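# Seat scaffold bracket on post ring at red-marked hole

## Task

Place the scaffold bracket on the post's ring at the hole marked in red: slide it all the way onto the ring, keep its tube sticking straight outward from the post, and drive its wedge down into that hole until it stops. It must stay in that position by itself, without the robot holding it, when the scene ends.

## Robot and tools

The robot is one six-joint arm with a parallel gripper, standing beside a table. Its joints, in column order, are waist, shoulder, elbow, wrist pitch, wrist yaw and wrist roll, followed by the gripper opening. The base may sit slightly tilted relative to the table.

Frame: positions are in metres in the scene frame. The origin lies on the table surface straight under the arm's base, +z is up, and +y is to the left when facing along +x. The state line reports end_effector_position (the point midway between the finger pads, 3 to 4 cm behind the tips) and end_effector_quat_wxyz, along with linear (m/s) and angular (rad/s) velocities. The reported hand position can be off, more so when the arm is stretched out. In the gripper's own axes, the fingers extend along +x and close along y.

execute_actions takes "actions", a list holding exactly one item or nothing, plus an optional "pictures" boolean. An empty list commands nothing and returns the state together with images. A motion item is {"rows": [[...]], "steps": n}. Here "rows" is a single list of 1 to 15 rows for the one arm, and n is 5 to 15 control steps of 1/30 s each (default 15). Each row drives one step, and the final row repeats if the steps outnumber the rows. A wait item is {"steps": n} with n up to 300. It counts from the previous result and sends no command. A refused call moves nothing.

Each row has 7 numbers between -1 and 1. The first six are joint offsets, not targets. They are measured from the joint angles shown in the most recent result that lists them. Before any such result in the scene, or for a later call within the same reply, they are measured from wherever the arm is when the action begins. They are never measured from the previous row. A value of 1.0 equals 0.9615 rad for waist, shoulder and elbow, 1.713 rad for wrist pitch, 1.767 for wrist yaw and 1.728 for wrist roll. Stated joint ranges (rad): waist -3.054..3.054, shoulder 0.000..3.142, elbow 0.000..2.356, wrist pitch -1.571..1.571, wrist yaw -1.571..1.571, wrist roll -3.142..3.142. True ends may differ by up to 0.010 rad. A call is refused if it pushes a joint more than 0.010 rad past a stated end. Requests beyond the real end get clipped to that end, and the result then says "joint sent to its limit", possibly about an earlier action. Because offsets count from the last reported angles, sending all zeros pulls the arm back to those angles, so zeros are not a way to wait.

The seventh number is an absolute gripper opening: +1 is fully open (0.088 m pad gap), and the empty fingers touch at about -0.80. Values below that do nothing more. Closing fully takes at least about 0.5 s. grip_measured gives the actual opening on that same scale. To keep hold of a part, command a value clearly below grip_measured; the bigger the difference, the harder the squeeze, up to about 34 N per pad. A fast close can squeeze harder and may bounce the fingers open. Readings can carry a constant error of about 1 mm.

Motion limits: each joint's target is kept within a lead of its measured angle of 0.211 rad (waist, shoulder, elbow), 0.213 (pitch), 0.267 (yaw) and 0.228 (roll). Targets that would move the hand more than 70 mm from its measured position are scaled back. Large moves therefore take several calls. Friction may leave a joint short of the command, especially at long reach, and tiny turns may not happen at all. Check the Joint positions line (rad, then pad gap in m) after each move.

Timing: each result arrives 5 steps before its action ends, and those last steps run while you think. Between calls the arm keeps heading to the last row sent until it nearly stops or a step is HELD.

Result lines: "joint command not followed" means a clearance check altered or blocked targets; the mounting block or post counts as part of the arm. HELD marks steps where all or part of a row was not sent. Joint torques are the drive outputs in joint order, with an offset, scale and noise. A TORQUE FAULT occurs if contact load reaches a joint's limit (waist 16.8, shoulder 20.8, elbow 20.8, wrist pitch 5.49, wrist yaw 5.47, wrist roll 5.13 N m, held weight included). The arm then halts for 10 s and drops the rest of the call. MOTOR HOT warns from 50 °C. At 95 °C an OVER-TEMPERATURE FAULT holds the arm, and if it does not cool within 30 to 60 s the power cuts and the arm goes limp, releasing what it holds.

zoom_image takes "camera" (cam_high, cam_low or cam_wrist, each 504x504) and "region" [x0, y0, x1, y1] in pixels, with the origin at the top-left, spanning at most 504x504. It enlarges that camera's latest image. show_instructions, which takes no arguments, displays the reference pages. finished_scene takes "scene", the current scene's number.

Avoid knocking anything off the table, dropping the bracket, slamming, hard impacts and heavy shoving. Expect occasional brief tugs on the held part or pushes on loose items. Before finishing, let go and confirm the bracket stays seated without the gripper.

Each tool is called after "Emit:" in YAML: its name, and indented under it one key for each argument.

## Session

Emit:
show_instructions:

Emit:
execute_actions:
  actions: []
  pictures: true

Reference images for this scene: manual page 1, manual page 2, manual page 3, manual page 4, manual page 5.

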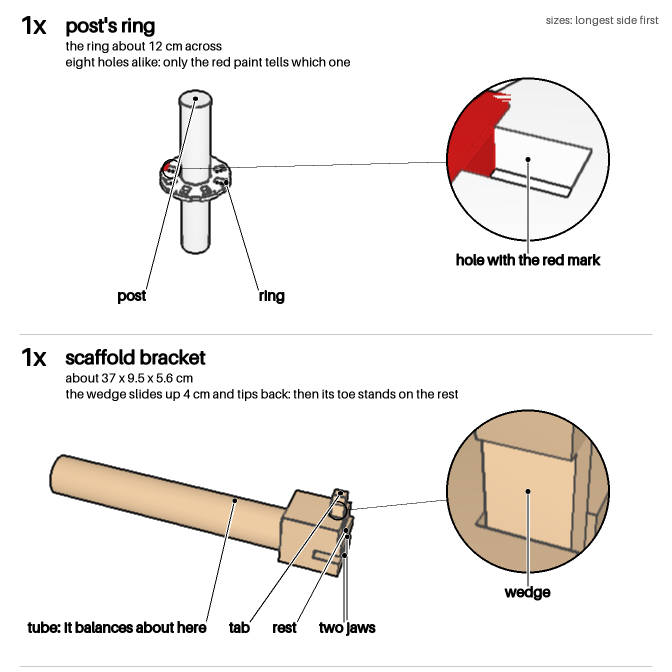

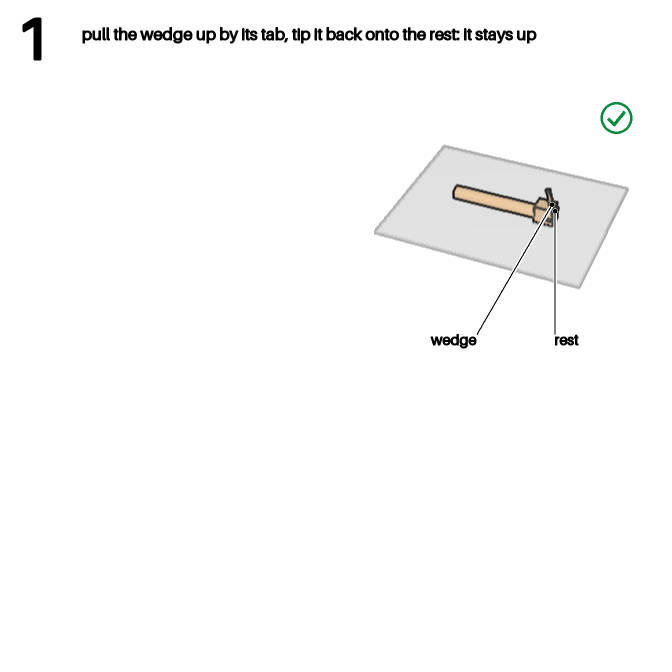

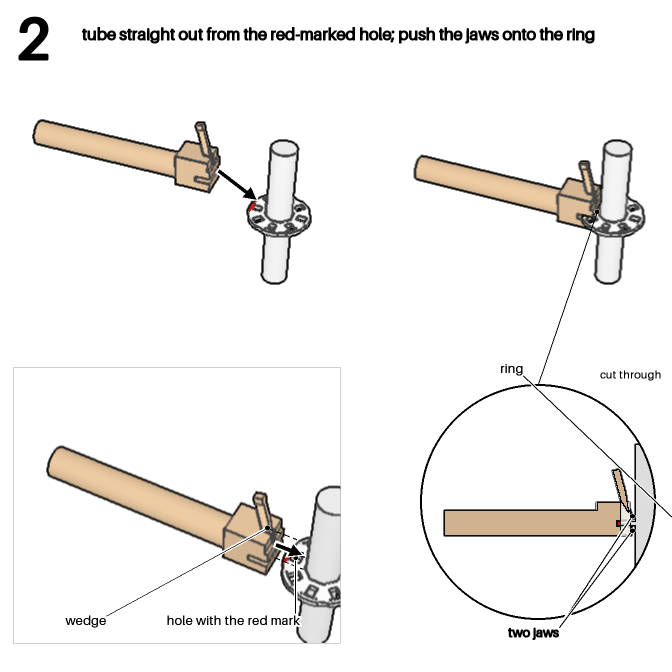

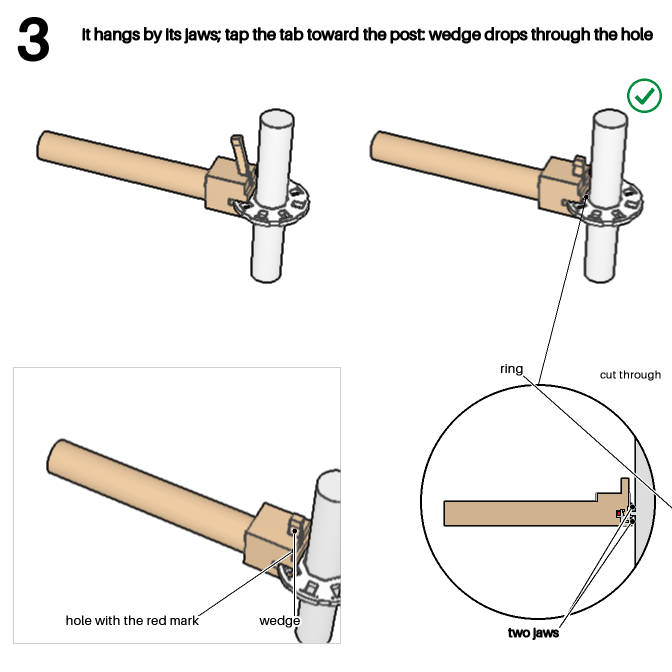

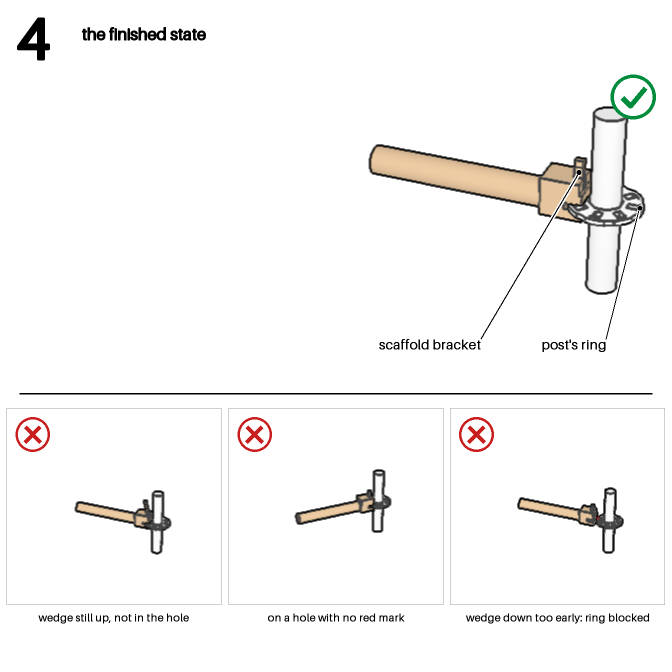

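Scene clock: 0.00 s of 4500.00 s.
end_effector_position=(+0.2255, +0.3181, +0.1917) grip_measured=+0.847 end_effector_quat_wxyz=(+0.197, +0.745, +0.089, -0.631) end_effector_velocity=(-0.003, +0.000, +0.001) end_effector_angular_velocity=(+0.008, +0.021, +0.005)
Joint positions: [ 1.051  2.049  1.875 -1.411  0.215 -2.518  0.081]
Joint velocities: [-0.002 -0.002  0.002 -0.007 -0.022 -0.007 -0.   ]
Joint torques (N m, as the arm reports them, + toward a larger angle): no reading
Heat: hottest elbow 25 °C (+0.0 °C/min).

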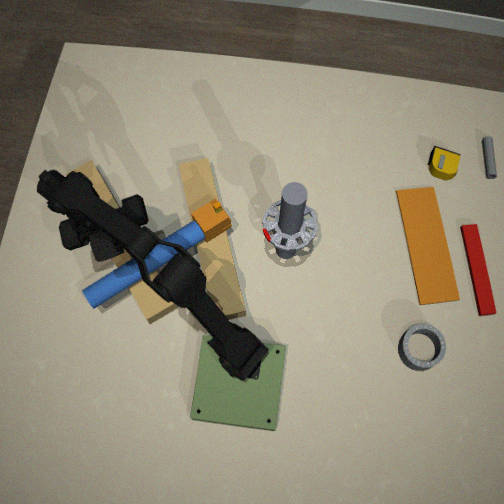

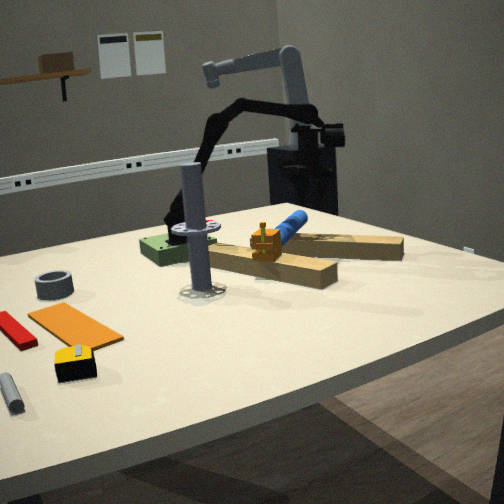

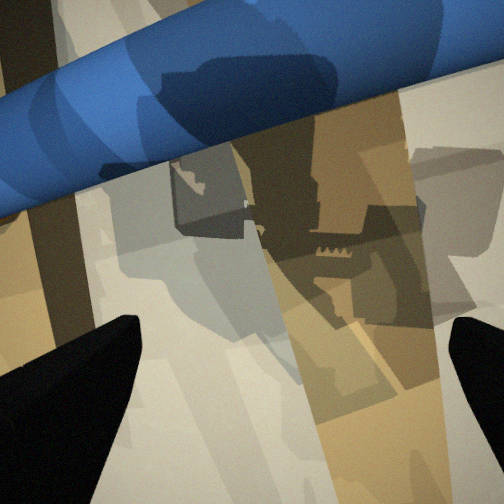

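Emit:
zoom_image:
  camera: "cam_high"
  region: [60, 150, 340, 430]

Emit:
zoom_image:
  camera: "cam_low"
  region: [130, 140, 420, 320]

Region (60, 150, 340, 430) of cam_high's 504x504 image, scaled by 1.800, with more detail than that image has.

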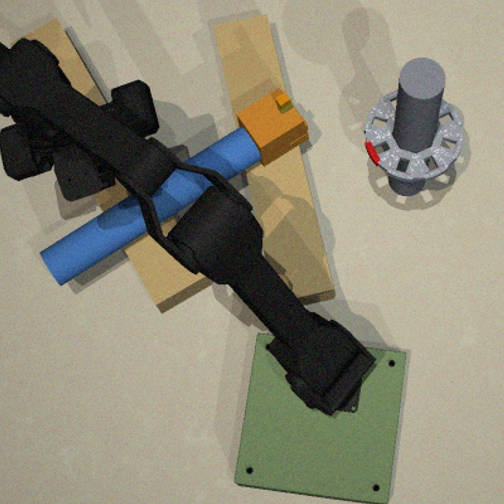

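Region (130, 140, 420, 320) of cam_low's 504x504 image, scaled by 1.738, with more detail than that image has; it fills the top 313 rows of this view, and the rest is white.

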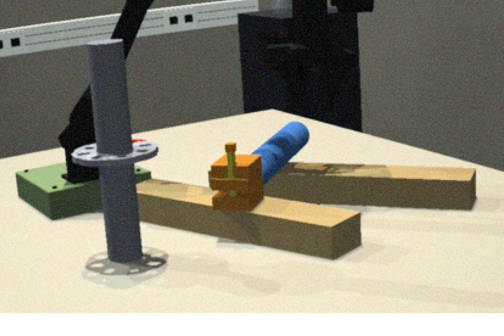

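Emit:
execute_actions:
  actions:
    - {"rows": [[-0.271,-0.311,-0.41,0.053,-0.122,0.63,1]], "steps": 15}

Emit:
execute_actions:
  actions:
    - {"steps": 20}
  pictures: true

Scene clock: 3.87 s of 4500.00 s.
end_effector_position=(+0.2310, +0.2198, +0.1942) grip_measured=+1.000 end_effector_quat_wxyz=(-0.172, +0.692, -0.172, -0.679) end_effector_velocity=(-0.073, +0.011, -0.067) end_effector_angular_velocity=(-0.014, +0.218, -1.846)
Joint positions: [ 0.78   1.758  1.51  -1.326  0.011 -1.887  0.088]
Joint velocities: [ 0.125 -0.007 -0.271  0.066 -0.125  1.971  0.   ]
Joint torques (N m, as the arm reports them, + toward a larger angle): [ 0.27 -8.24  3.85  0.65 -0.25  0.04]
Heat: hottest elbow 26 °C (+0.0 °C/min).
Steps of this call (steps 1 to 90: nothing new was sent; then 0.53 s passed at rest; steps 91 to 100: the first 10 steps of this action). Readings (joint positions):
91: [1.039 2.018 1.840 -1.374 0.166 -2.467]
92: [1.003 1.976 1.779 -1.350 0.104 -2.401]
94: [0.902 1.882 1.668 -1.346 0.061 -2.282]
98: [0.777 1.763 1.532 -1.334 0.023 -2.018]
100: the state above

Scene clock: 4.53 s of 4500.00 s.
end_effector_position=(+0.2252, +0.2204, +0.1891) grip_measured=+1.000 end_effector_quat_wxyz=(-0.315, +0.633, -0.322, -0.629) end_effector_velocity=(+0.000, +0.001, +0.002) end_effector_angular_velocity=(+0.014, -0.004, -0.010)
Joint positions: [ 0.791  1.757  1.489 -1.323  0.003 -1.432  0.088]
Joint velocities: [-0.002 -0.007 -0.002  0.007 -0.007  0.007  0.   ]
Joint torques (N m, as the arm reports them, + toward a larger angle): [-0.2  -8.58  3.8   0.64 -0.29  0.07]
Heat: hottest elbow 26 °C (+0.0 °C/min).
Kept back: nothing.
Steps of this call (steps 1 to 5: the last 5 steps of your previous action; steps 6 to 20: the robot went on to your last target). Readings (joint positions):
1: [0.785 1.758 1.502 -1.324 0.008 -1.821]
2: [0.788 1.757 1.495 -1.324 0.006 -1.755]
4: [0.791 1.757 1.490 -1.324 0.004 -1.623]
8: [0.791 1.757 1.490 -1.323 0.003 -1.475]
20: the state above

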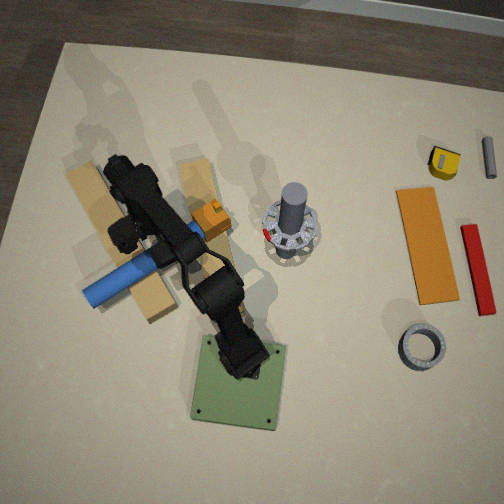

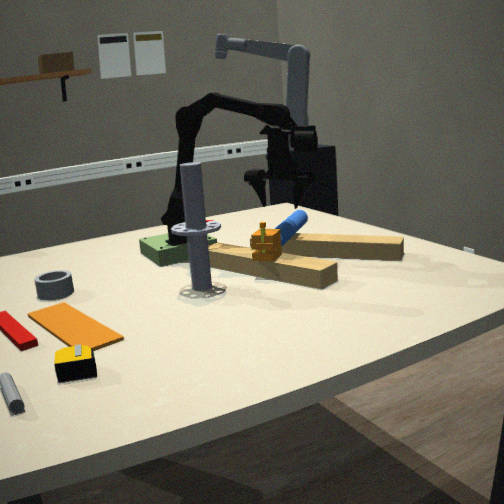

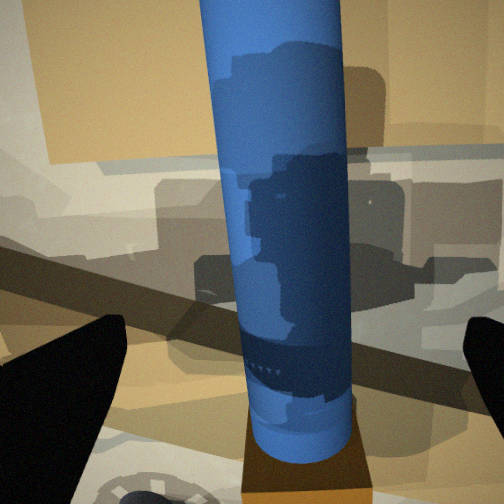

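Emit:
execute_actions:
  actions:
    - {"rows": [[0,0.058,-0.263,0.18,0,-0.04,1]], "steps": 15}

Emit:
execute_actions:
  actions:
    - {"steps": 8}
  pictures: true

Scene clock: 5.57 s of 4500.00 s.
end_effector_position=(+0.2243, +0.2191, +0.1075) grip_measured=+1.000 end_effector_quat_wxyz=(-0.288, +0.640, -0.308, -0.642) end_effector_velocity=(+0.045, +0.047, +0.020) end_effector_angular_velocity=(+0.267, -0.241, +0.021)
Joint positions: [ 0.791  1.822  1.238 -1.027  0.003 -1.497  0.088]
Joint velocities: [-0.002 -0.076 -0.002  0.286 -0.022 -0.022  0.   ]
Joint torques (N m, as the arm reports them, + toward a larger angle): [-0.05 -8.55  4.24  0.46 -0.12 -0.06]
Heat: hottest elbow 26 °C (+10.8 °C/min).
Steps of this call (steps 1 to 15: the robot went on to your last target; steps 16 to 21: nothing new was sent; steps 22 to 31: the first 10 steps of this action). Readings (joint positions):
22: [0.791 1.759 1.459 -1.276 0.003 -1.446]
23: [0.791 1.755 1.411 -1.202 0.003 -1.462]
25: [0.791 1.777 1.325 -1.108 0.003 -1.481]
29: [0.791 1.823 1.241 -1.043 0.003 -1.495]
31: the state above

Scene clock: 5.83 s of 4500.00 s.
end_effector_position=(+0.2260, +0.2207, +0.1085) grip_measured=+1.000 end_effector_quat_wxyz=(-0.292, +0.642, -0.303, -0.641) end_effector_velocity=(-0.002, -0.001, -0.001) end_effector_angular_velocity=(-0.003, +0.014, -0.010)
Joint positions: [ 0.791  1.818  1.238 -1.017  0.003 -1.499  0.088]
Joint velocities: [-0.002  0.002 -0.002 -0.007 -0.007  0.007  0.   ]
Joint torques (N m, as the arm reports them, + toward a larger angle): [-0.12 -8.45  4.14  0.6  -0.1  -0.08]
Heat: hottest shoulder 26 °C (+10.3 °C/min).
Kept back: nothing.
Steps of this call (steps 1 to 5: the last 5 steps of your previous action; steps 6 to 8: the robot went on to your last target). Readings (joint positions):
1: [0.791 1.820 1.238 -1.021 0.003 -1.498]
2: [0.791 1.818 1.238 -1.020 0.003 -1.498]
4: [0.791 1.818 1.238 -1.020 0.003 -1.499]
8: the state above

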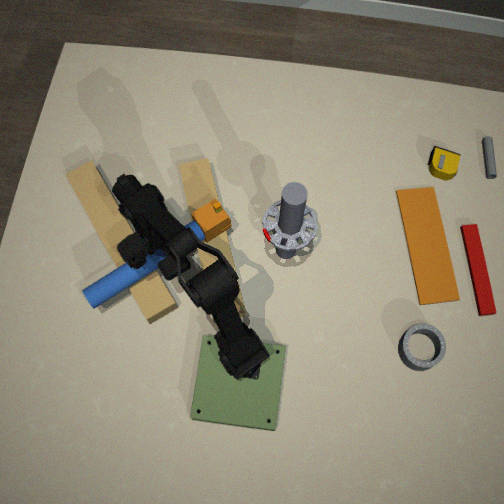

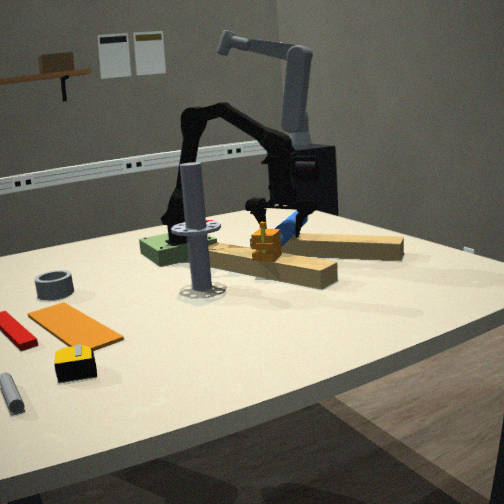

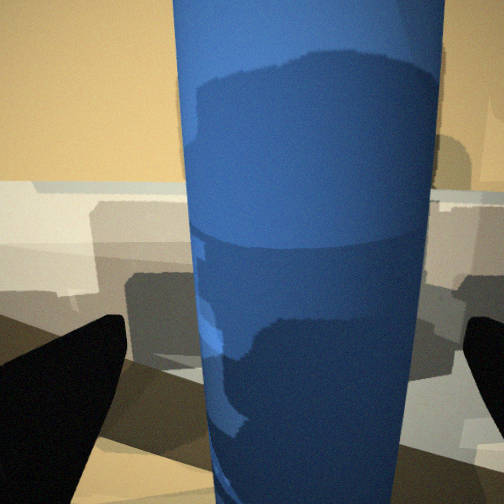

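Emit:
execute_actions:
  actions:
    - {"rows": [[0,0.019,-0.037,0.031,0,0,1]], "steps": 10}

Emit:
execute_actions:
  actions:
    - {"rows": [[0,0,0,0,0,0,0.6],[0,0,0,0,0,0,0.4],[0,0,0,0,0,0,0.2],[0,0,0,0,0,0,0.0],[0,0,0,0,0,0,-0.3]], "steps": 15}
  pictures: true

Scene clock: 6.70 s of 4500.00 s.
end_effector_position=(+0.2275, +0.2222, +0.1015) grip_measured=+1.000 end_effector_quat_wxyz=(-0.296, +0.644, -0.299, -0.639) end_effector_velocity=(-0.020, -0.016, -0.044) end_effector_angular_velocity=(-0.068, +0.101, -0.010)
Joint positions: [ 0.791  1.825  1.216 -0.976  0.003 -1.499  0.088]
Joint velocities: [-0.002  0.061 -0.11   0.051 -0.022  0.007  0.   ]
Joint torques (N m, as the arm reports them, + toward a larger angle): [-0.18 -6.98  3.63  0.7  -0.13 -0.01]
Heat: hottest shoulder 26 °C (+9.0 °C/min).
Steps of this call (steps 1 to 15: the robot went on to your last target; steps 16 to 21: nothing new was sent; steps 22 to 26: the first 5 steps of this action). Readings (joint positions):
22: [0.791 1.818 1.234 -1.008 0.003 -1.499]
23: [0.791 1.818 1.228 -0.992 0.003 -1.499]
25: [0.791 1.822 1.220 -0.979 0.003 -1.499]
26: the state above

Scene clock: 7.20 s of 4500.00 s.
end_effector_position=(+0.2268, +0.2218, +0.0987) grip_measured=+0.245 end_effector_quat_wxyz=(-0.295, +0.643, -0.300, -0.640) end_effector_velocity=(-0.000, -0.003, +0.000) end_effector_angular_velocity=(-0.010, +0.000, +0.005)
Joint positions: [ 0.791  1.829  1.21  -0.97   0.001 -1.499  0.051]
Joint velocities: [-0.002 -0.002 -0.002 -0.007  0.007 -0.007  0.   ]
Joint torques (N m, as the arm reports them, + toward a larger angle): [-0.03 -7.87  4.22  0.48 -0.09 -0.01]
Heat: hottest shoulder 26 °C (+8.3 °C/min).
Steps of this call (steps 1 to 5: the last 5 steps of your previous action; steps 6 to 15: the first 10 steps of this action, its rows measured from where the robot was after step 5). Readings (joint positions):
5: [0.791 1.829 1.210 -0.969 0.003 -1.499]
6: [0.791 1.829 1.210 -0.969 0.003 -1.499]
7: [0.791 1.829 1.210 -0.969 0.003 -1.499]
9: [0.791 1.829 1.210 -0.969 0.003 -1.499]
13: [0.791 1.829 1.210 -0.970 0.001 -1.499]
15: the state above

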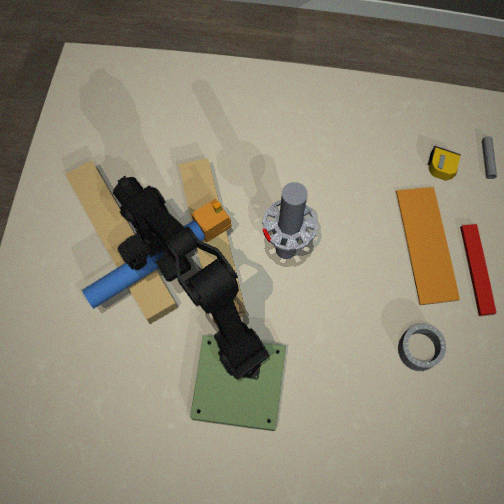

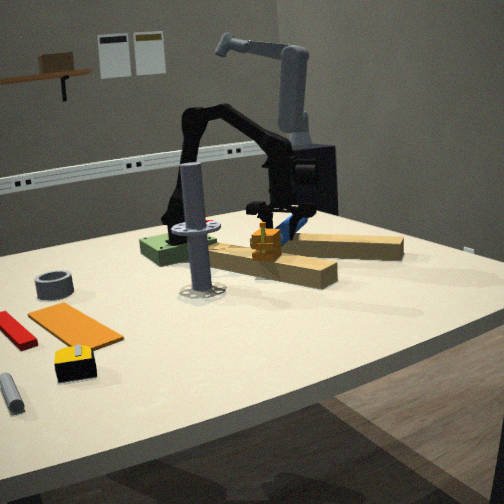

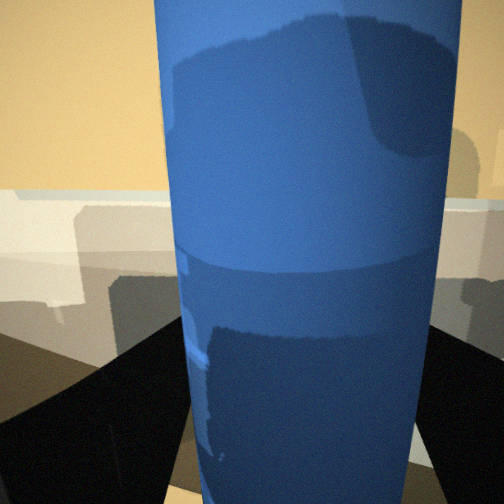

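Emit:
execute_actions:
  actions:
    - {"rows": [[0,-0.03,0.01,-0.022,0,0,-0.3],[0,-0.06,0.02,-0.045,0,0,-0.3],[0,-0.09,0.03,-0.068,0,0,-0.3],[-0.01,-0.12,0.04,-0.09,0,0.015,-0.3],[-0.02,-0.15,0.05,-0.113,0,0.03,-0.3],[-0.03,-0.18,0.06,-0.135,0,0.05,-0.3],[-0.04,-0.21,0.07,-0.158,0,0.07,-0.3],[-0.05,-0.24,0.08,-0.18,0,0.09,-0.3],[-0.06,-0.27,0.09,-0.203,0,0.11,-0.3],[-0.07,-0.30,0.10,-0.225,0,0.13,-0.3],[-0.08,-0.32,0.105,-0.24,0,0.15,-0.3],[-0.0915,-0.332,0.109,-0.249,0,0.163,-0.3]], "steps": 15}

Emit:
execute_actions:
  actions:
    - {"steps": 10}
  pictures: true

Scene clock: 8.70 s of 4500.00 s.
end_effector_position=(+0.2024, +0.1837, +0.1666) grip_measured=+0.244 end_effector_quat_wxyz=(-0.341, +0.607, -0.370, -0.615) end_effector_velocity=(-0.057, -0.168, +0.353) end_effector_angular_velocity=(+0.155, -0.217, -1.283)
Joint positions: [ 0.751  1.635  1.262 -1.254 -0.003 -1.354  0.051]
Joint velocities: [-0.325 -0.96   0.408 -1.106 -0.007  0.96   0.   ]
Joint torques (N m, as the arm reports them, + toward a larger angle): [-0.31 -8.93  5.62 -0.41  0.05  0.1 ]
Heat: hottest shoulder 26 °C (+6.9 °C/min).
Steps of this call (steps 1 to 5: the last 5 steps of your previous action; steps 6 to 15: the robot went on to your last target; steps 16 to 35: nothing new was sent; steps 36 to 45: the first 10 steps of this action). Readings (joint positions):
36: [0.791 1.826 1.210 -0.970 0.001 -1.500]
37: [0.791 1.822 1.211 -0.979 0.001 -1.500]
39: [0.791 1.800 1.214 -1.043 -0.000 -1.496]
43: [0.771 1.698 1.235 -1.184 -0.003 -1.414]
45: the state above

Scene clock: 9.03 s of 4500.00 s.
end_effector_position=(+0.1915, +0.1586, +0.2049) grip_measured=+0.244 end_effector_quat_wxyz=(-0.399, +0.575, -0.417, -0.579) end_effector_velocity=(-0.007, -0.010, -0.001) end_effector_angular_velocity=(-0.042, +0.038, -0.044)
Joint positions: [ 0.705  1.52   1.301 -1.389 -0.003 -1.223  0.051]
Joint velocities: [-0.007  0.002 -0.002 -0.051  0.007  0.037 -0.   ]
Joint torques (N m, as the arm reports them, + toward a larger angle): [-0.21 -7.08  5.82  0.14  0.04  0.06]
Heat: hottest shoulder 26 °C (+6.6 °C/min).
Kept back: nothing.
Steps of this call (steps 1 to 5: the last 5 steps of your previous action; steps 6 to 10: the robot went on to your last target). Readings (joint positions):
1: [0.740 1.604 1.275 -1.290 -0.003 -1.321]
2: [0.730 1.576 1.285 -1.324 -0.003 -1.290]
4: [0.712 1.535 1.297 -1.367 -0.003 -1.250]
8: [0.705 1.520 1.301 -1.383 -0.003 -1.227]
10: the state above

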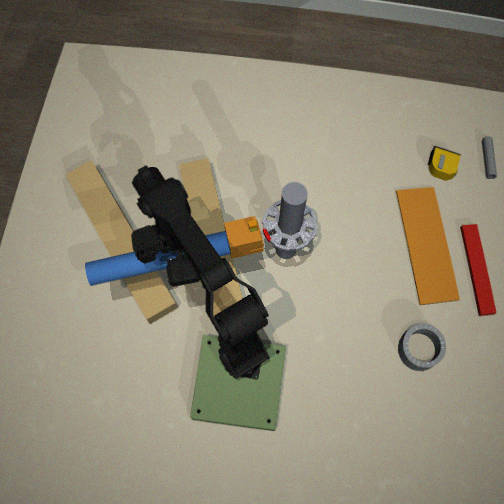

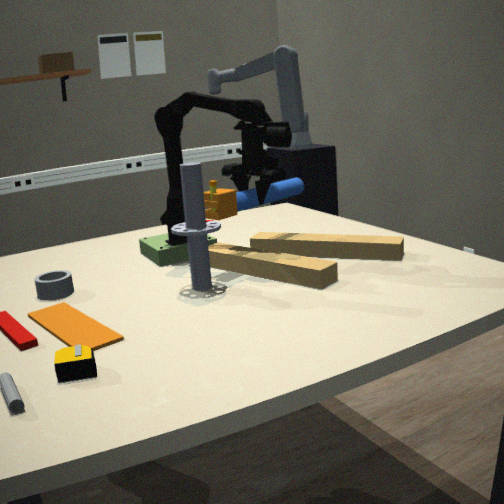

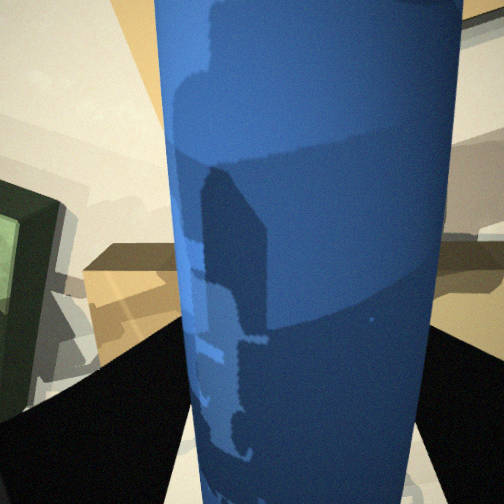

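Emit:
zoom_image:
  camera: "cam_high"
  region: [200, 160, 340, 300]

Emit:
zoom_image:
  camera: "cam_low"
  region: [150, 140, 310, 300]

Region (200, 160, 340, 300) of cam_high's 504x504 image, scaled by 3.600, with more detail than that image has.

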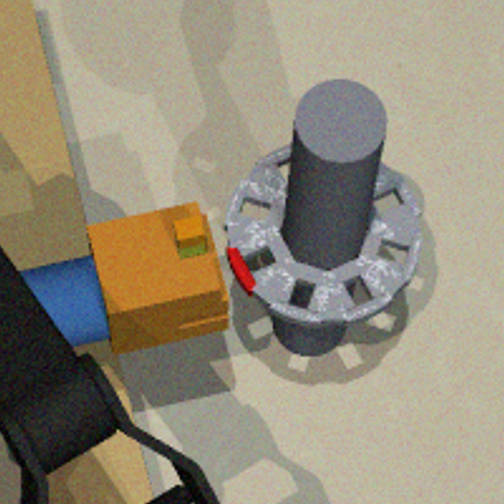

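Region (150, 140, 310, 300) of cam_low's 504x504 image, scaled by 3.150, with more detail than that image has.

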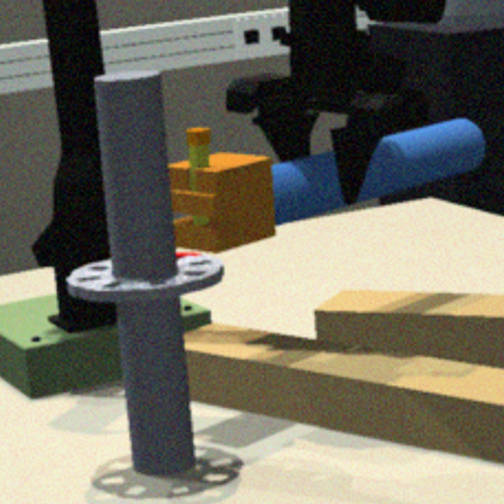

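Emit:
zoom_image:
  camera: "cam_low"
  region: [190, 165, 250, 225]

Region (190, 165, 250, 225) of cam_low's 504x504 image, scaled by 8.400, with more detail than that image has.

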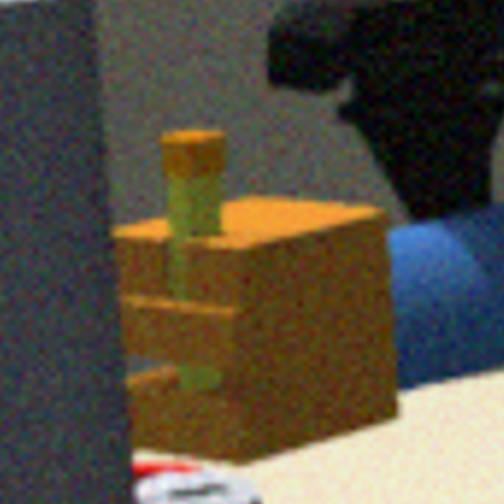

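Emit:
execute_actions:
  actions:
    - {"rows": [[0.01,0.02,-0.006,0.015,0,-0.02,-0.3],[0.02,0.05,-0.015,0.038,0,-0.04,-0.3],[0.03,0.08,-0.024,0.061,0,-0.06,-0.3],[0.04,0.11,-0.033,0.084,0,-0.08,-0.3],[0.05,0.14,-0.042,0.107,0,-0.10,-0.3],[0.06,0.17,-0.051,0.13,0,-0.12,-0.3],[0.07,0.20,-0.06,0.153,0,-0.14,-0.3],[0.08,0.23,-0.068,0.176,0,-0.15,-0.3],[0.0895,0.26,-0.077,0.198,0,-0.16,-0.3],[0.0895,0.28,-0.083,0.214,0,-0.16,-0.3],[0.0895,0.295,-0.088,0.226,0,-0.16,-0.3],[0.0895,0.305,-0.091,0.233,0,-0.16,-0.3],[0.0895,0.312,-0.093,0.238,0,-0.16,-0.3],[0.0895,0.317,-0.095,0.243,0,-0.16,-0.3]], "steps": 15}

Emit:
execute_actions:
  actions:
    - {"steps": 10}

Emit:
execute_actions:
  actions:
    - {"rows": [[0,0,0,0,0,0,1]], "steps": 14}
  pictures: true

Scene clock: 10.70 s of 4500.00 s.
end_effector_position=(+0.2171, +0.2062, +0.1332) grip_measured=+0.244 end_effector_quat_wxyz=(-0.310, +0.631, -0.322, -0.634) end_effector_velocity=(+0.031, +0.144, -0.321) end_effector_angular_velocity=(-0.066, +0.152, +0.746)
Joint positions: [ 0.773  1.734  1.238 -1.104 -0.004 -1.459  0.051]
Joint velocities: [ 0.256  0.867 -0.305  1.018 -0.051 -0.491 -0.   ]
Joint torques (N m, as the arm reports them, + toward a larger angle): [-0.4  -8.84  4.89  0.31 -0.05  0.  ]
Heat: hottest shoulder 27 °C (+11.2 °C/min).
Steps of this call (steps 1 to 30: the robot went on to your last target; steps 31 to 40: nothing new was sent; steps 41 to 50: the first 10 steps of this action). Readings (joint positions):
41: [0.705 1.523 1.300 -1.391 -0.003 -1.224]
42: [0.706 1.529 1.298 -1.383 -0.003 -1.240]
44: [0.717 1.557 1.288 -1.327 -0.003 -1.291]
48: [0.754 1.673 1.259 -1.175 -0.003 -1.415]
50: the state above

Scene clock: 11.03 s of 4500.00 s.
end_effector_position=(+0.2238, +0.2207, +0.0993) grip_measured=+0.242 end_effector_quat_wxyz=(-0.293, +0.640, -0.302, -0.643) end_effector_velocity=(+0.000, +0.001, +0.000) end_effector_angular_velocity=(+0.010, -0.000, +0.005)
Joint positions: [ 0.792  1.824  1.206 -0.979 -0.005 -1.498  0.051]
Joint velocities: [-0.002 -0.002 -0.002  0.007 -0.007 -0.007 -0.   ]
Joint torques (N m, as the arm reports them, + toward a larger angle): [-0.27 -7.73  4.49  0.6  -0.03 -0.05]
Heat: hottest shoulder 27 °C (+10.9 °C/min).
Kept back: nothing.
Steps of this call (steps 1 to 5: the last 5 steps of your previous action; steps 6 to 10: the robot went on to your last target). Readings (joint positions):
1: [0.781 1.761 1.229 -1.072 -0.006 -1.472]
2: [0.786 1.784 1.221 -1.045 -0.007 -1.480]
4: [0.791 1.817 1.209 -1.013 -0.007 -1.489]
8: [0.792 1.824 1.206 -0.985 -0.005 -1.496]
10: the state above

Scene clock: 11.33 s of 4500.00 s.
end_effector_position=(+0.2238, +0.2207, +0.0993) grip_measured=+0.741 end_effector_quat_wxyz=(-0.293, +0.640, -0.302, -0.643) end_effector_velocity=(-0.002, +0.001, +0.001) end_effector_angular_velocity=(+0.014, +0.017, +0.005)
Joint positions: [ 0.792  1.824  1.206 -0.979 -0.005 -1.498  0.075]
Joint velocities: [-0.002 -0.002  0.002 -0.007 -0.022 -0.007  0.176]
Joint torques (N m, as the arm reports them, + toward a larger angle): [-0.12 -7.84  4.23  0.45 -0.13 -0.01]
Heat: hottest shoulder 27 °C (+10.6 °C/min).
Steps of this call (steps 1 to 9: the first 9 steps of this action). Readings (joint positions):
1: [0.792 1.824 1.206 -0.979 -0.005 -1.498]
2: [0.792 1.824 1.206 -0.979 -0.005 -1.498]
4: [0.792 1.824 1.206 -0.979 -0.005 -1.498]
8: [0.792 1.824 1.206 -0.979 -0.005 -1.498]
9: the state above

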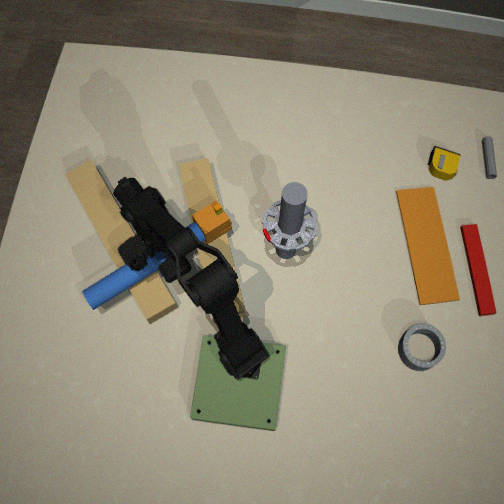

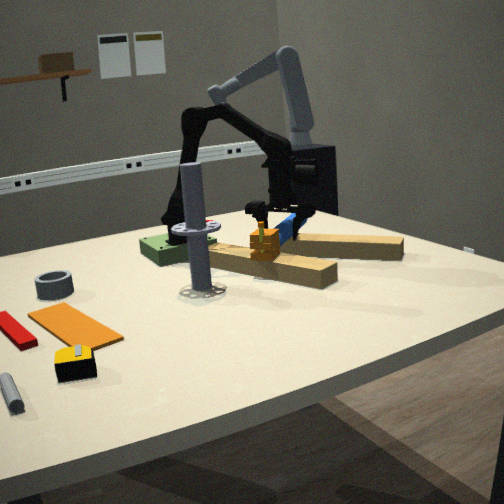

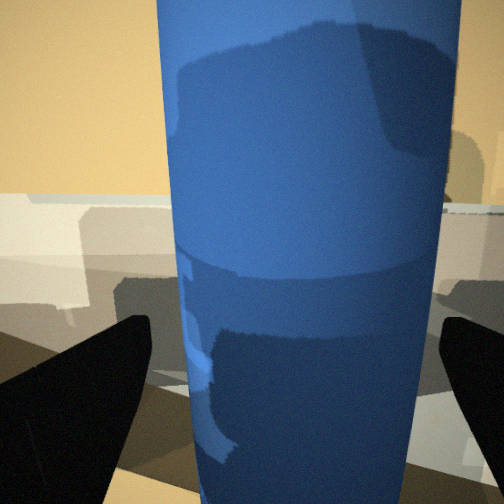

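Emit:
execute_actions:
  actions:
    - {"rows": [[0,-0.01,0.04,-0.03,0,0,1],[0,-0.02,0.09,-0.065,0,0,1],[0,-0.035,0.15,-0.105,0,0,1],[0,-0.05,0.21,-0.15,0,0,1],[0,-0.06,0.26,-0.18,0,0,1],[0,-0.07,0.294,-0.2,0,0,1]], "steps": 12}

Emit:
execute_actions:
  actions:
    - {"rows": [[-0.42,0.06,0.2,-0.08,0,-0.233,0]], "steps": 15}

Emit:
execute_actions:
  actions:
    - {"steps": 10}
  pictures: true

Scene clock: 12.30 s of 4500.00 s.
end_effector_position=(+0.2243, +0.2216, +0.1587) grip_measured=+1.000 end_effector_quat_wxyz=(-0.285, +0.637, -0.310, -0.646) end_effector_velocity=(+0.070, +0.070, +0.405) end_effector_angular_velocity=(+0.547, -0.548, +0.004)
Joint positions: [ 0.792  1.792  1.409 -1.238 -0.005 -1.498  0.088]
Joint velocities: [-0.007 -0.466  1.077 -0.769 -0.007 -0.007  0.   ]
Joint torques (N m, as the arm reports them, + toward a larger angle): [-0.12 -8.17  4.11 -0.16 -0.15 -0.03]
Heat: hottest shoulder 27 °C (+9.8 °C/min).
Steps of this call (steps 1 to 5: the last 5 steps of your previous action; steps 6 to 15: the robot went on to your last target; steps 16 to 22: nothing new was sent; steps 23 to 29: the first 7 steps of this action). Readings (joint positions):
23: [0.792 1.824 1.210 -0.987 -0.005 -1.498]
24: [0.792 1.824 1.224 -1.015 -0.005 -1.498]
26: [0.792 1.821 1.283 -1.109 -0.005 -1.498]
29: the state above

Scene clock: 12.80 s of 4500.00 s.
end_effector_position=(+0.3071, +0.1181, +0.2222) grip_measured=-0.012 end_effector_quat_wxyz=(-0.311, +0.642, -0.301, -0.633) end_effector_velocity=(+0.008, -0.076, -0.001) end_effector_angular_velocity=(-0.028, +0.091, -0.015)
Joint positions: [ 0.384  1.797  1.668 -1.435 -0.    -1.88   0.038]
Joint velocities: [-0.227  0.002  0.002 -0.095 -0.007 -0.212  0.024]
Joint torques (N m, as the arm reports them, + toward a larger angle): [ 2.42 -7.18  5.29  0.28 -0.34 -0.09]
Heat: hottest shoulder 27 °C (+9.4 °C/min).
Steps of this call (steps 1 to 5: the last 5 steps of your previous action; steps 6 to 15: the first 10 steps of this action, its rows measured from where the robot was after step 5). Readings (joint positions):
5: [0.792 1.748 1.485 -1.306 -0.005 -1.498]
6: [0.780 1.758 1.510 -1.341 -0.013 -1.545]
7: [0.741 1.776 1.549 -1.378 -0.016 -1.609]
9: [0.634 1.796 1.613 -1.392 -0.012 -1.731]
13: [0.422 1.797 1.665 -1.429 -0.001 -1.860]
15: the state above

Scene clock: 13.13 s of 4500.00 s.
end_effector_position=(+0.3058, +0.1195, +0.2226) grip_measured=+0.001 end_effector_quat_wxyz=(-0.303, +0.644, -0.294, -0.638) end_effector_velocity=(-0.002, -0.001, +0.000) end_effector_angular_velocity=(+0.004, +0.009, +0.005)
Joint positions: [ 0.389  1.797  1.669 -1.44  -0.002 -1.898  0.039]
Joint velocities: [-0.002 -0.002 -0.002 -0.007 -0.007 -0.007 -0.   ]
Joint torques (N m, as the arm reports them, + toward a larger angle): [-0.01 -7.05  5.3   0.24 -0.25 -0.09]
Heat: hottest shoulder 27 °C (+9.1 °C/min).
Kept back: nothing.
Steps of this call (steps 1 to 5: the last 5 steps of your previous action; steps 6 to 10: the robot went on to your last target). Readings (joint positions):
1: [0.380 1.797 1.668 -1.438 -0.000 -1.886]
2: [0.382 1.797 1.668 -1.438 -0.001 -1.889]
4: [0.386 1.797 1.669 -1.439 -0.002 -1.894]
8: [0.389 1.797 1.669 -1.440 -0.002 -1.897]
10: the state above

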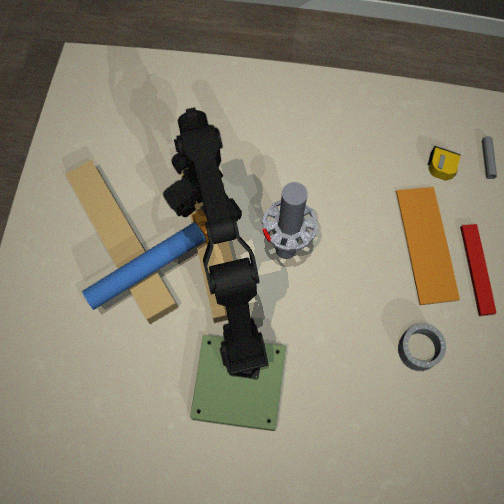

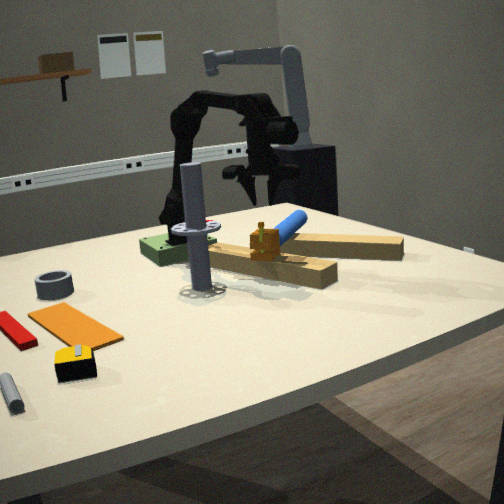

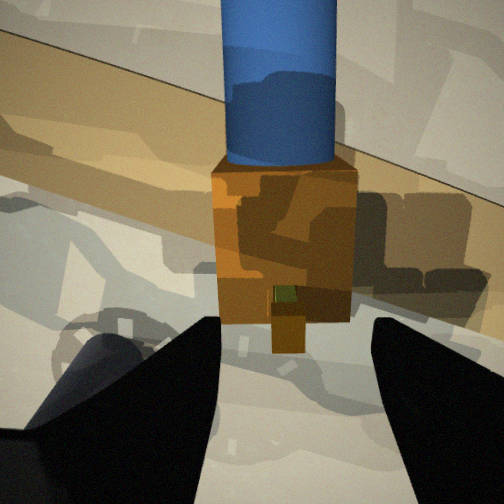

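Emit:
execute_actions:
  actions:
    - {"rows": [[0,0,-0.03,0.017,0,0,0],[0,0,-0.07,0.039,0,0,0],[0,0,-0.11,0.062,0,0,0],[0,0,-0.15,0.084,0,0,0],[0,0,-0.18,0.101,0,0,0],[0,0,-0.2,0.112,0,0,0],[0,0.003,-0.217,0.122,0,0,0]], "steps": 15}
  pictures: true

Scene clock: 14.07 s of 4500.00 s.
end_effector_position=(+0.3061, +0.1196, +0.1734) grip_measured=+0.000 end_effector_quat_wxyz=(-0.301, +0.642, -0.296, -0.640) end_effector_velocity=(-0.010, -0.005, -0.064) end_effector_angular_velocity=(-0.012, +0.050, +0.000)
Joint positions: [ 0.389  1.801  1.478 -1.254 -0.002 -1.898  0.039]
Joint velocities: [-0.007  0.017 -0.232  0.198 -0.007 -0.007 -0.   ]
Joint torques (N m, as the arm reports them, + toward a larger angle): [-0.05 -8.36  4.69  0.78 -0.14  0.01]
Heat: hottest shoulder 27 °C (+8.5 °C/min).
Steps of this call (steps 1 to 18: the robot went on to your last target; steps 19 to 28: the first 10 steps of this action). Readings (joint positions):
19: [0.389 1.798 1.667 -1.438 -0.002 -1.898]
20: [0.389 1.797 1.657 -1.423 -0.002 -1.898]
22: [0.389 1.794 1.615 -1.366 -0.002 -1.898]
26: [0.389 1.797 1.504 -1.274 -0.002 -1.898]
28: the state above

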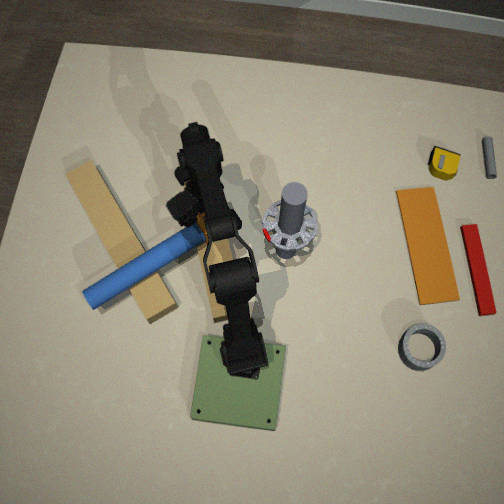

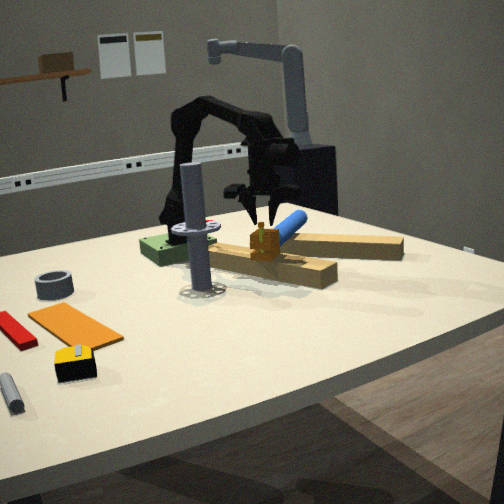

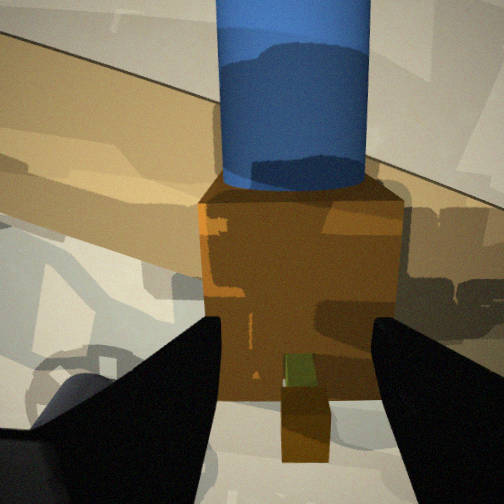

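Emit:
execute_actions:
  actions:
    - {"rows": [[-0.051,0.021,0.026,-0.003,0,-0.028,0]], "steps": 10}

Emit:
execute_actions:
  actions:
    - {"rows": [[0,0,-0.045,0.025,0,0,0]], "steps": 12}
  pictures: true

Scene clock: 15.43 s of 4500.00 s.
end_effector_position=(+0.3142, +0.1081, +0.1737) grip_measured=+0.000 end_effector_quat_wxyz=(-0.304, +0.643, -0.295, -0.638) end_effector_velocity=(+0.024, -0.061, +0.014) end_effector_angular_velocity=(+0.006, +0.009, -0.088)
Joint positions: [ 0.347  1.809  1.489 -1.25  -0.003 -1.936  0.039]
Joint velocities: [-0.198  0.012  0.071 -0.066 -0.007 -0.11  -0.   ]
Joint torques (N m, as the arm reports them, + toward a larger angle): [ 0.67 -6.94  5.26  0.18 -0.08 -0.09]
Heat: hottest shoulder 27 °C (+7.8 °C/min).
Steps of this call (steps 1 to 5: the last 5 steps of your previous action; steps 6 to 30: the robot went on to your last target; steps 31 to 36: nothing new was sent; steps 37 to 41: the first 5 steps of this action). Readings (joint positions):
37: [0.386 1.802 1.472 -1.236 -0.003 -1.908]
38: [0.377 1.805 1.477 -1.242 -0.003 -1.920]
40: [0.355 1.808 1.486 -1.248 -0.003 -1.932]
41: the state above

Scene clock: 15.83 s of 4500.00 s.
end_effector_position=(+0.3147, +0.1055, +0.1659) grip_measured=+0.000 end_effector_quat_wxyz=(-0.304, +0.643, -0.296, -0.638) end_effector_velocity=(+0.011, +0.006, -0.005) end_effector_angular_velocity=(+0.040, -0.051, +0.005)
Joint positions: [ 0.339  1.811  1.46  -1.22  -0.003 -1.943  0.039]
Joint velocities: [-0.002 -0.002 -0.022  0.081 -0.022 -0.007  0.   ]
Joint torques (N m, as the arm reports them, + toward a larger angle): [-0.07 -8.13  3.8   0.74 -0.13  0.  ]
Heat: hottest shoulder 27 °C (+7.6 °C/min).
Steps of this call (steps 1 to 5: the last 5 steps of your previous action; steps 6 to 12: the first 7 steps of this action, its rows measured from where the robot was after step 5). Readings (joint positions):
5: [0.339 1.811 1.494 -1.255 -0.003 -1.943]
6: [0.339 1.811 1.490 -1.250 -0.003 -1.943]
7: [0.339 1.811 1.483 -1.239 -0.003 -1.943]
9: [0.339 1.811 1.471 -1.225 -0.003 -1.943]
12: the state above

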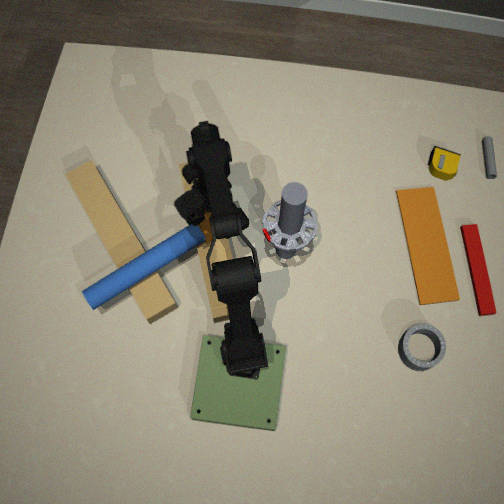

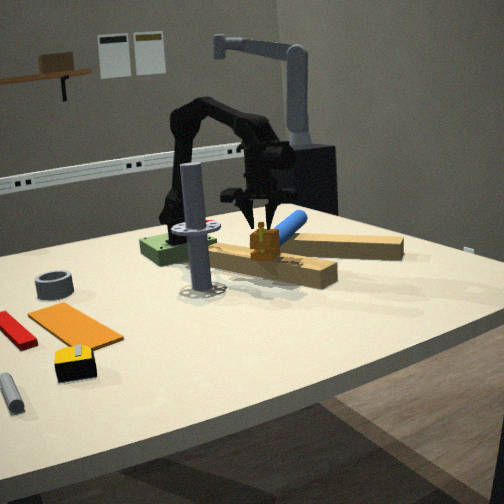

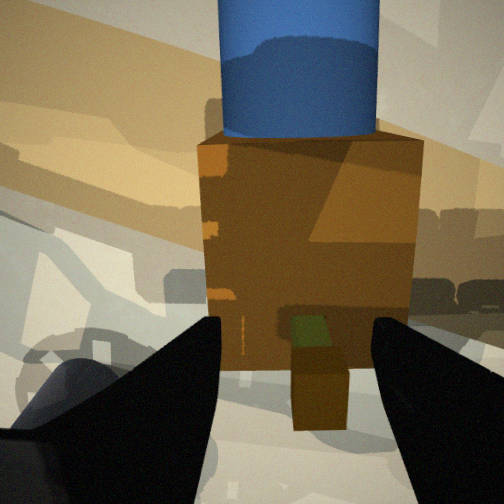

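Emit:
execute_actions:
  actions:
    - {"rows": [[0,0,0,0,0,0,-0.3],[0,0,0,0,0,0,-0.5],[0,0,0,0,0,0,-0.7],[0,0,0,0,0,0,-0.9]], "steps": 14}
  pictures: true

Scene clock: 16.40 s of 4500.00 s.
end_effector_position=(+0.3152, +0.1057, +0.1657) grip_measured=-0.542 end_effector_quat_wxyz=(-0.305, +0.643, -0.295, -0.637) end_effector_velocity=(-0.004, -0.004, -0.001) end_effector_angular_velocity=(-0.016, +0.023, +0.005)
Joint positions: [ 0.339  1.811  1.46  -1.217 -0.003 -1.944  0.012]
Joint velocities: [-0.002  0.002 -0.002 -0.022  0.007 -0.007 -0.   ]
Joint torques (N m, as the arm reports them, + toward a larger angle): [-0.01 -8.09  4.62  0.25 -0.14  0.01]
Heat: hottest shoulder 28 °C (+11.0 °C/min).
Steps of this call (steps 1 to 5: the last 5 steps of your previous action; steps 6 to 8: the robot went on to your last target; steps 9 to 17: the first 9 steps of this action). Readings (joint positions):
9: [0.339 1.811 1.460 -1.215 -0.003 -1.943]
10: [0.339 1.811 1.460 -1.215 -0.003 -1.943]
12: [0.339 1.811 1.460 -1.215 -0.003 -1.943]
16: [0.339 1.811 1.460 -1.217 -0.003 -1.944]
17: the state above

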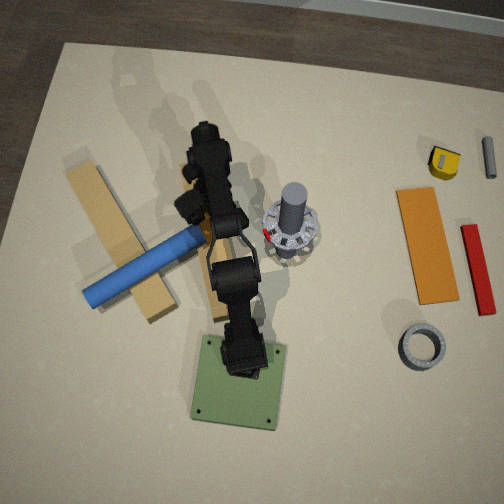

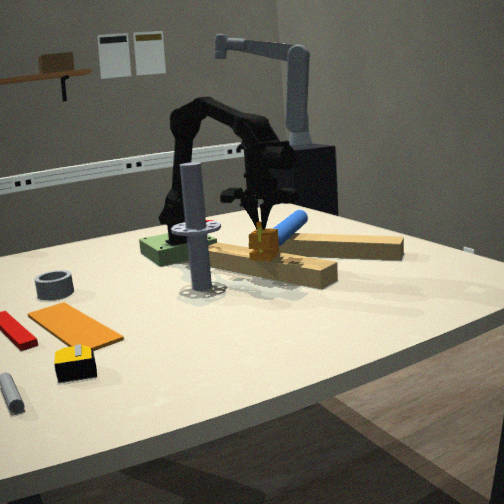

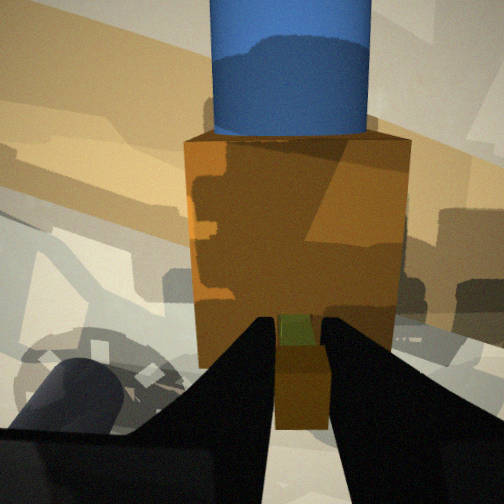

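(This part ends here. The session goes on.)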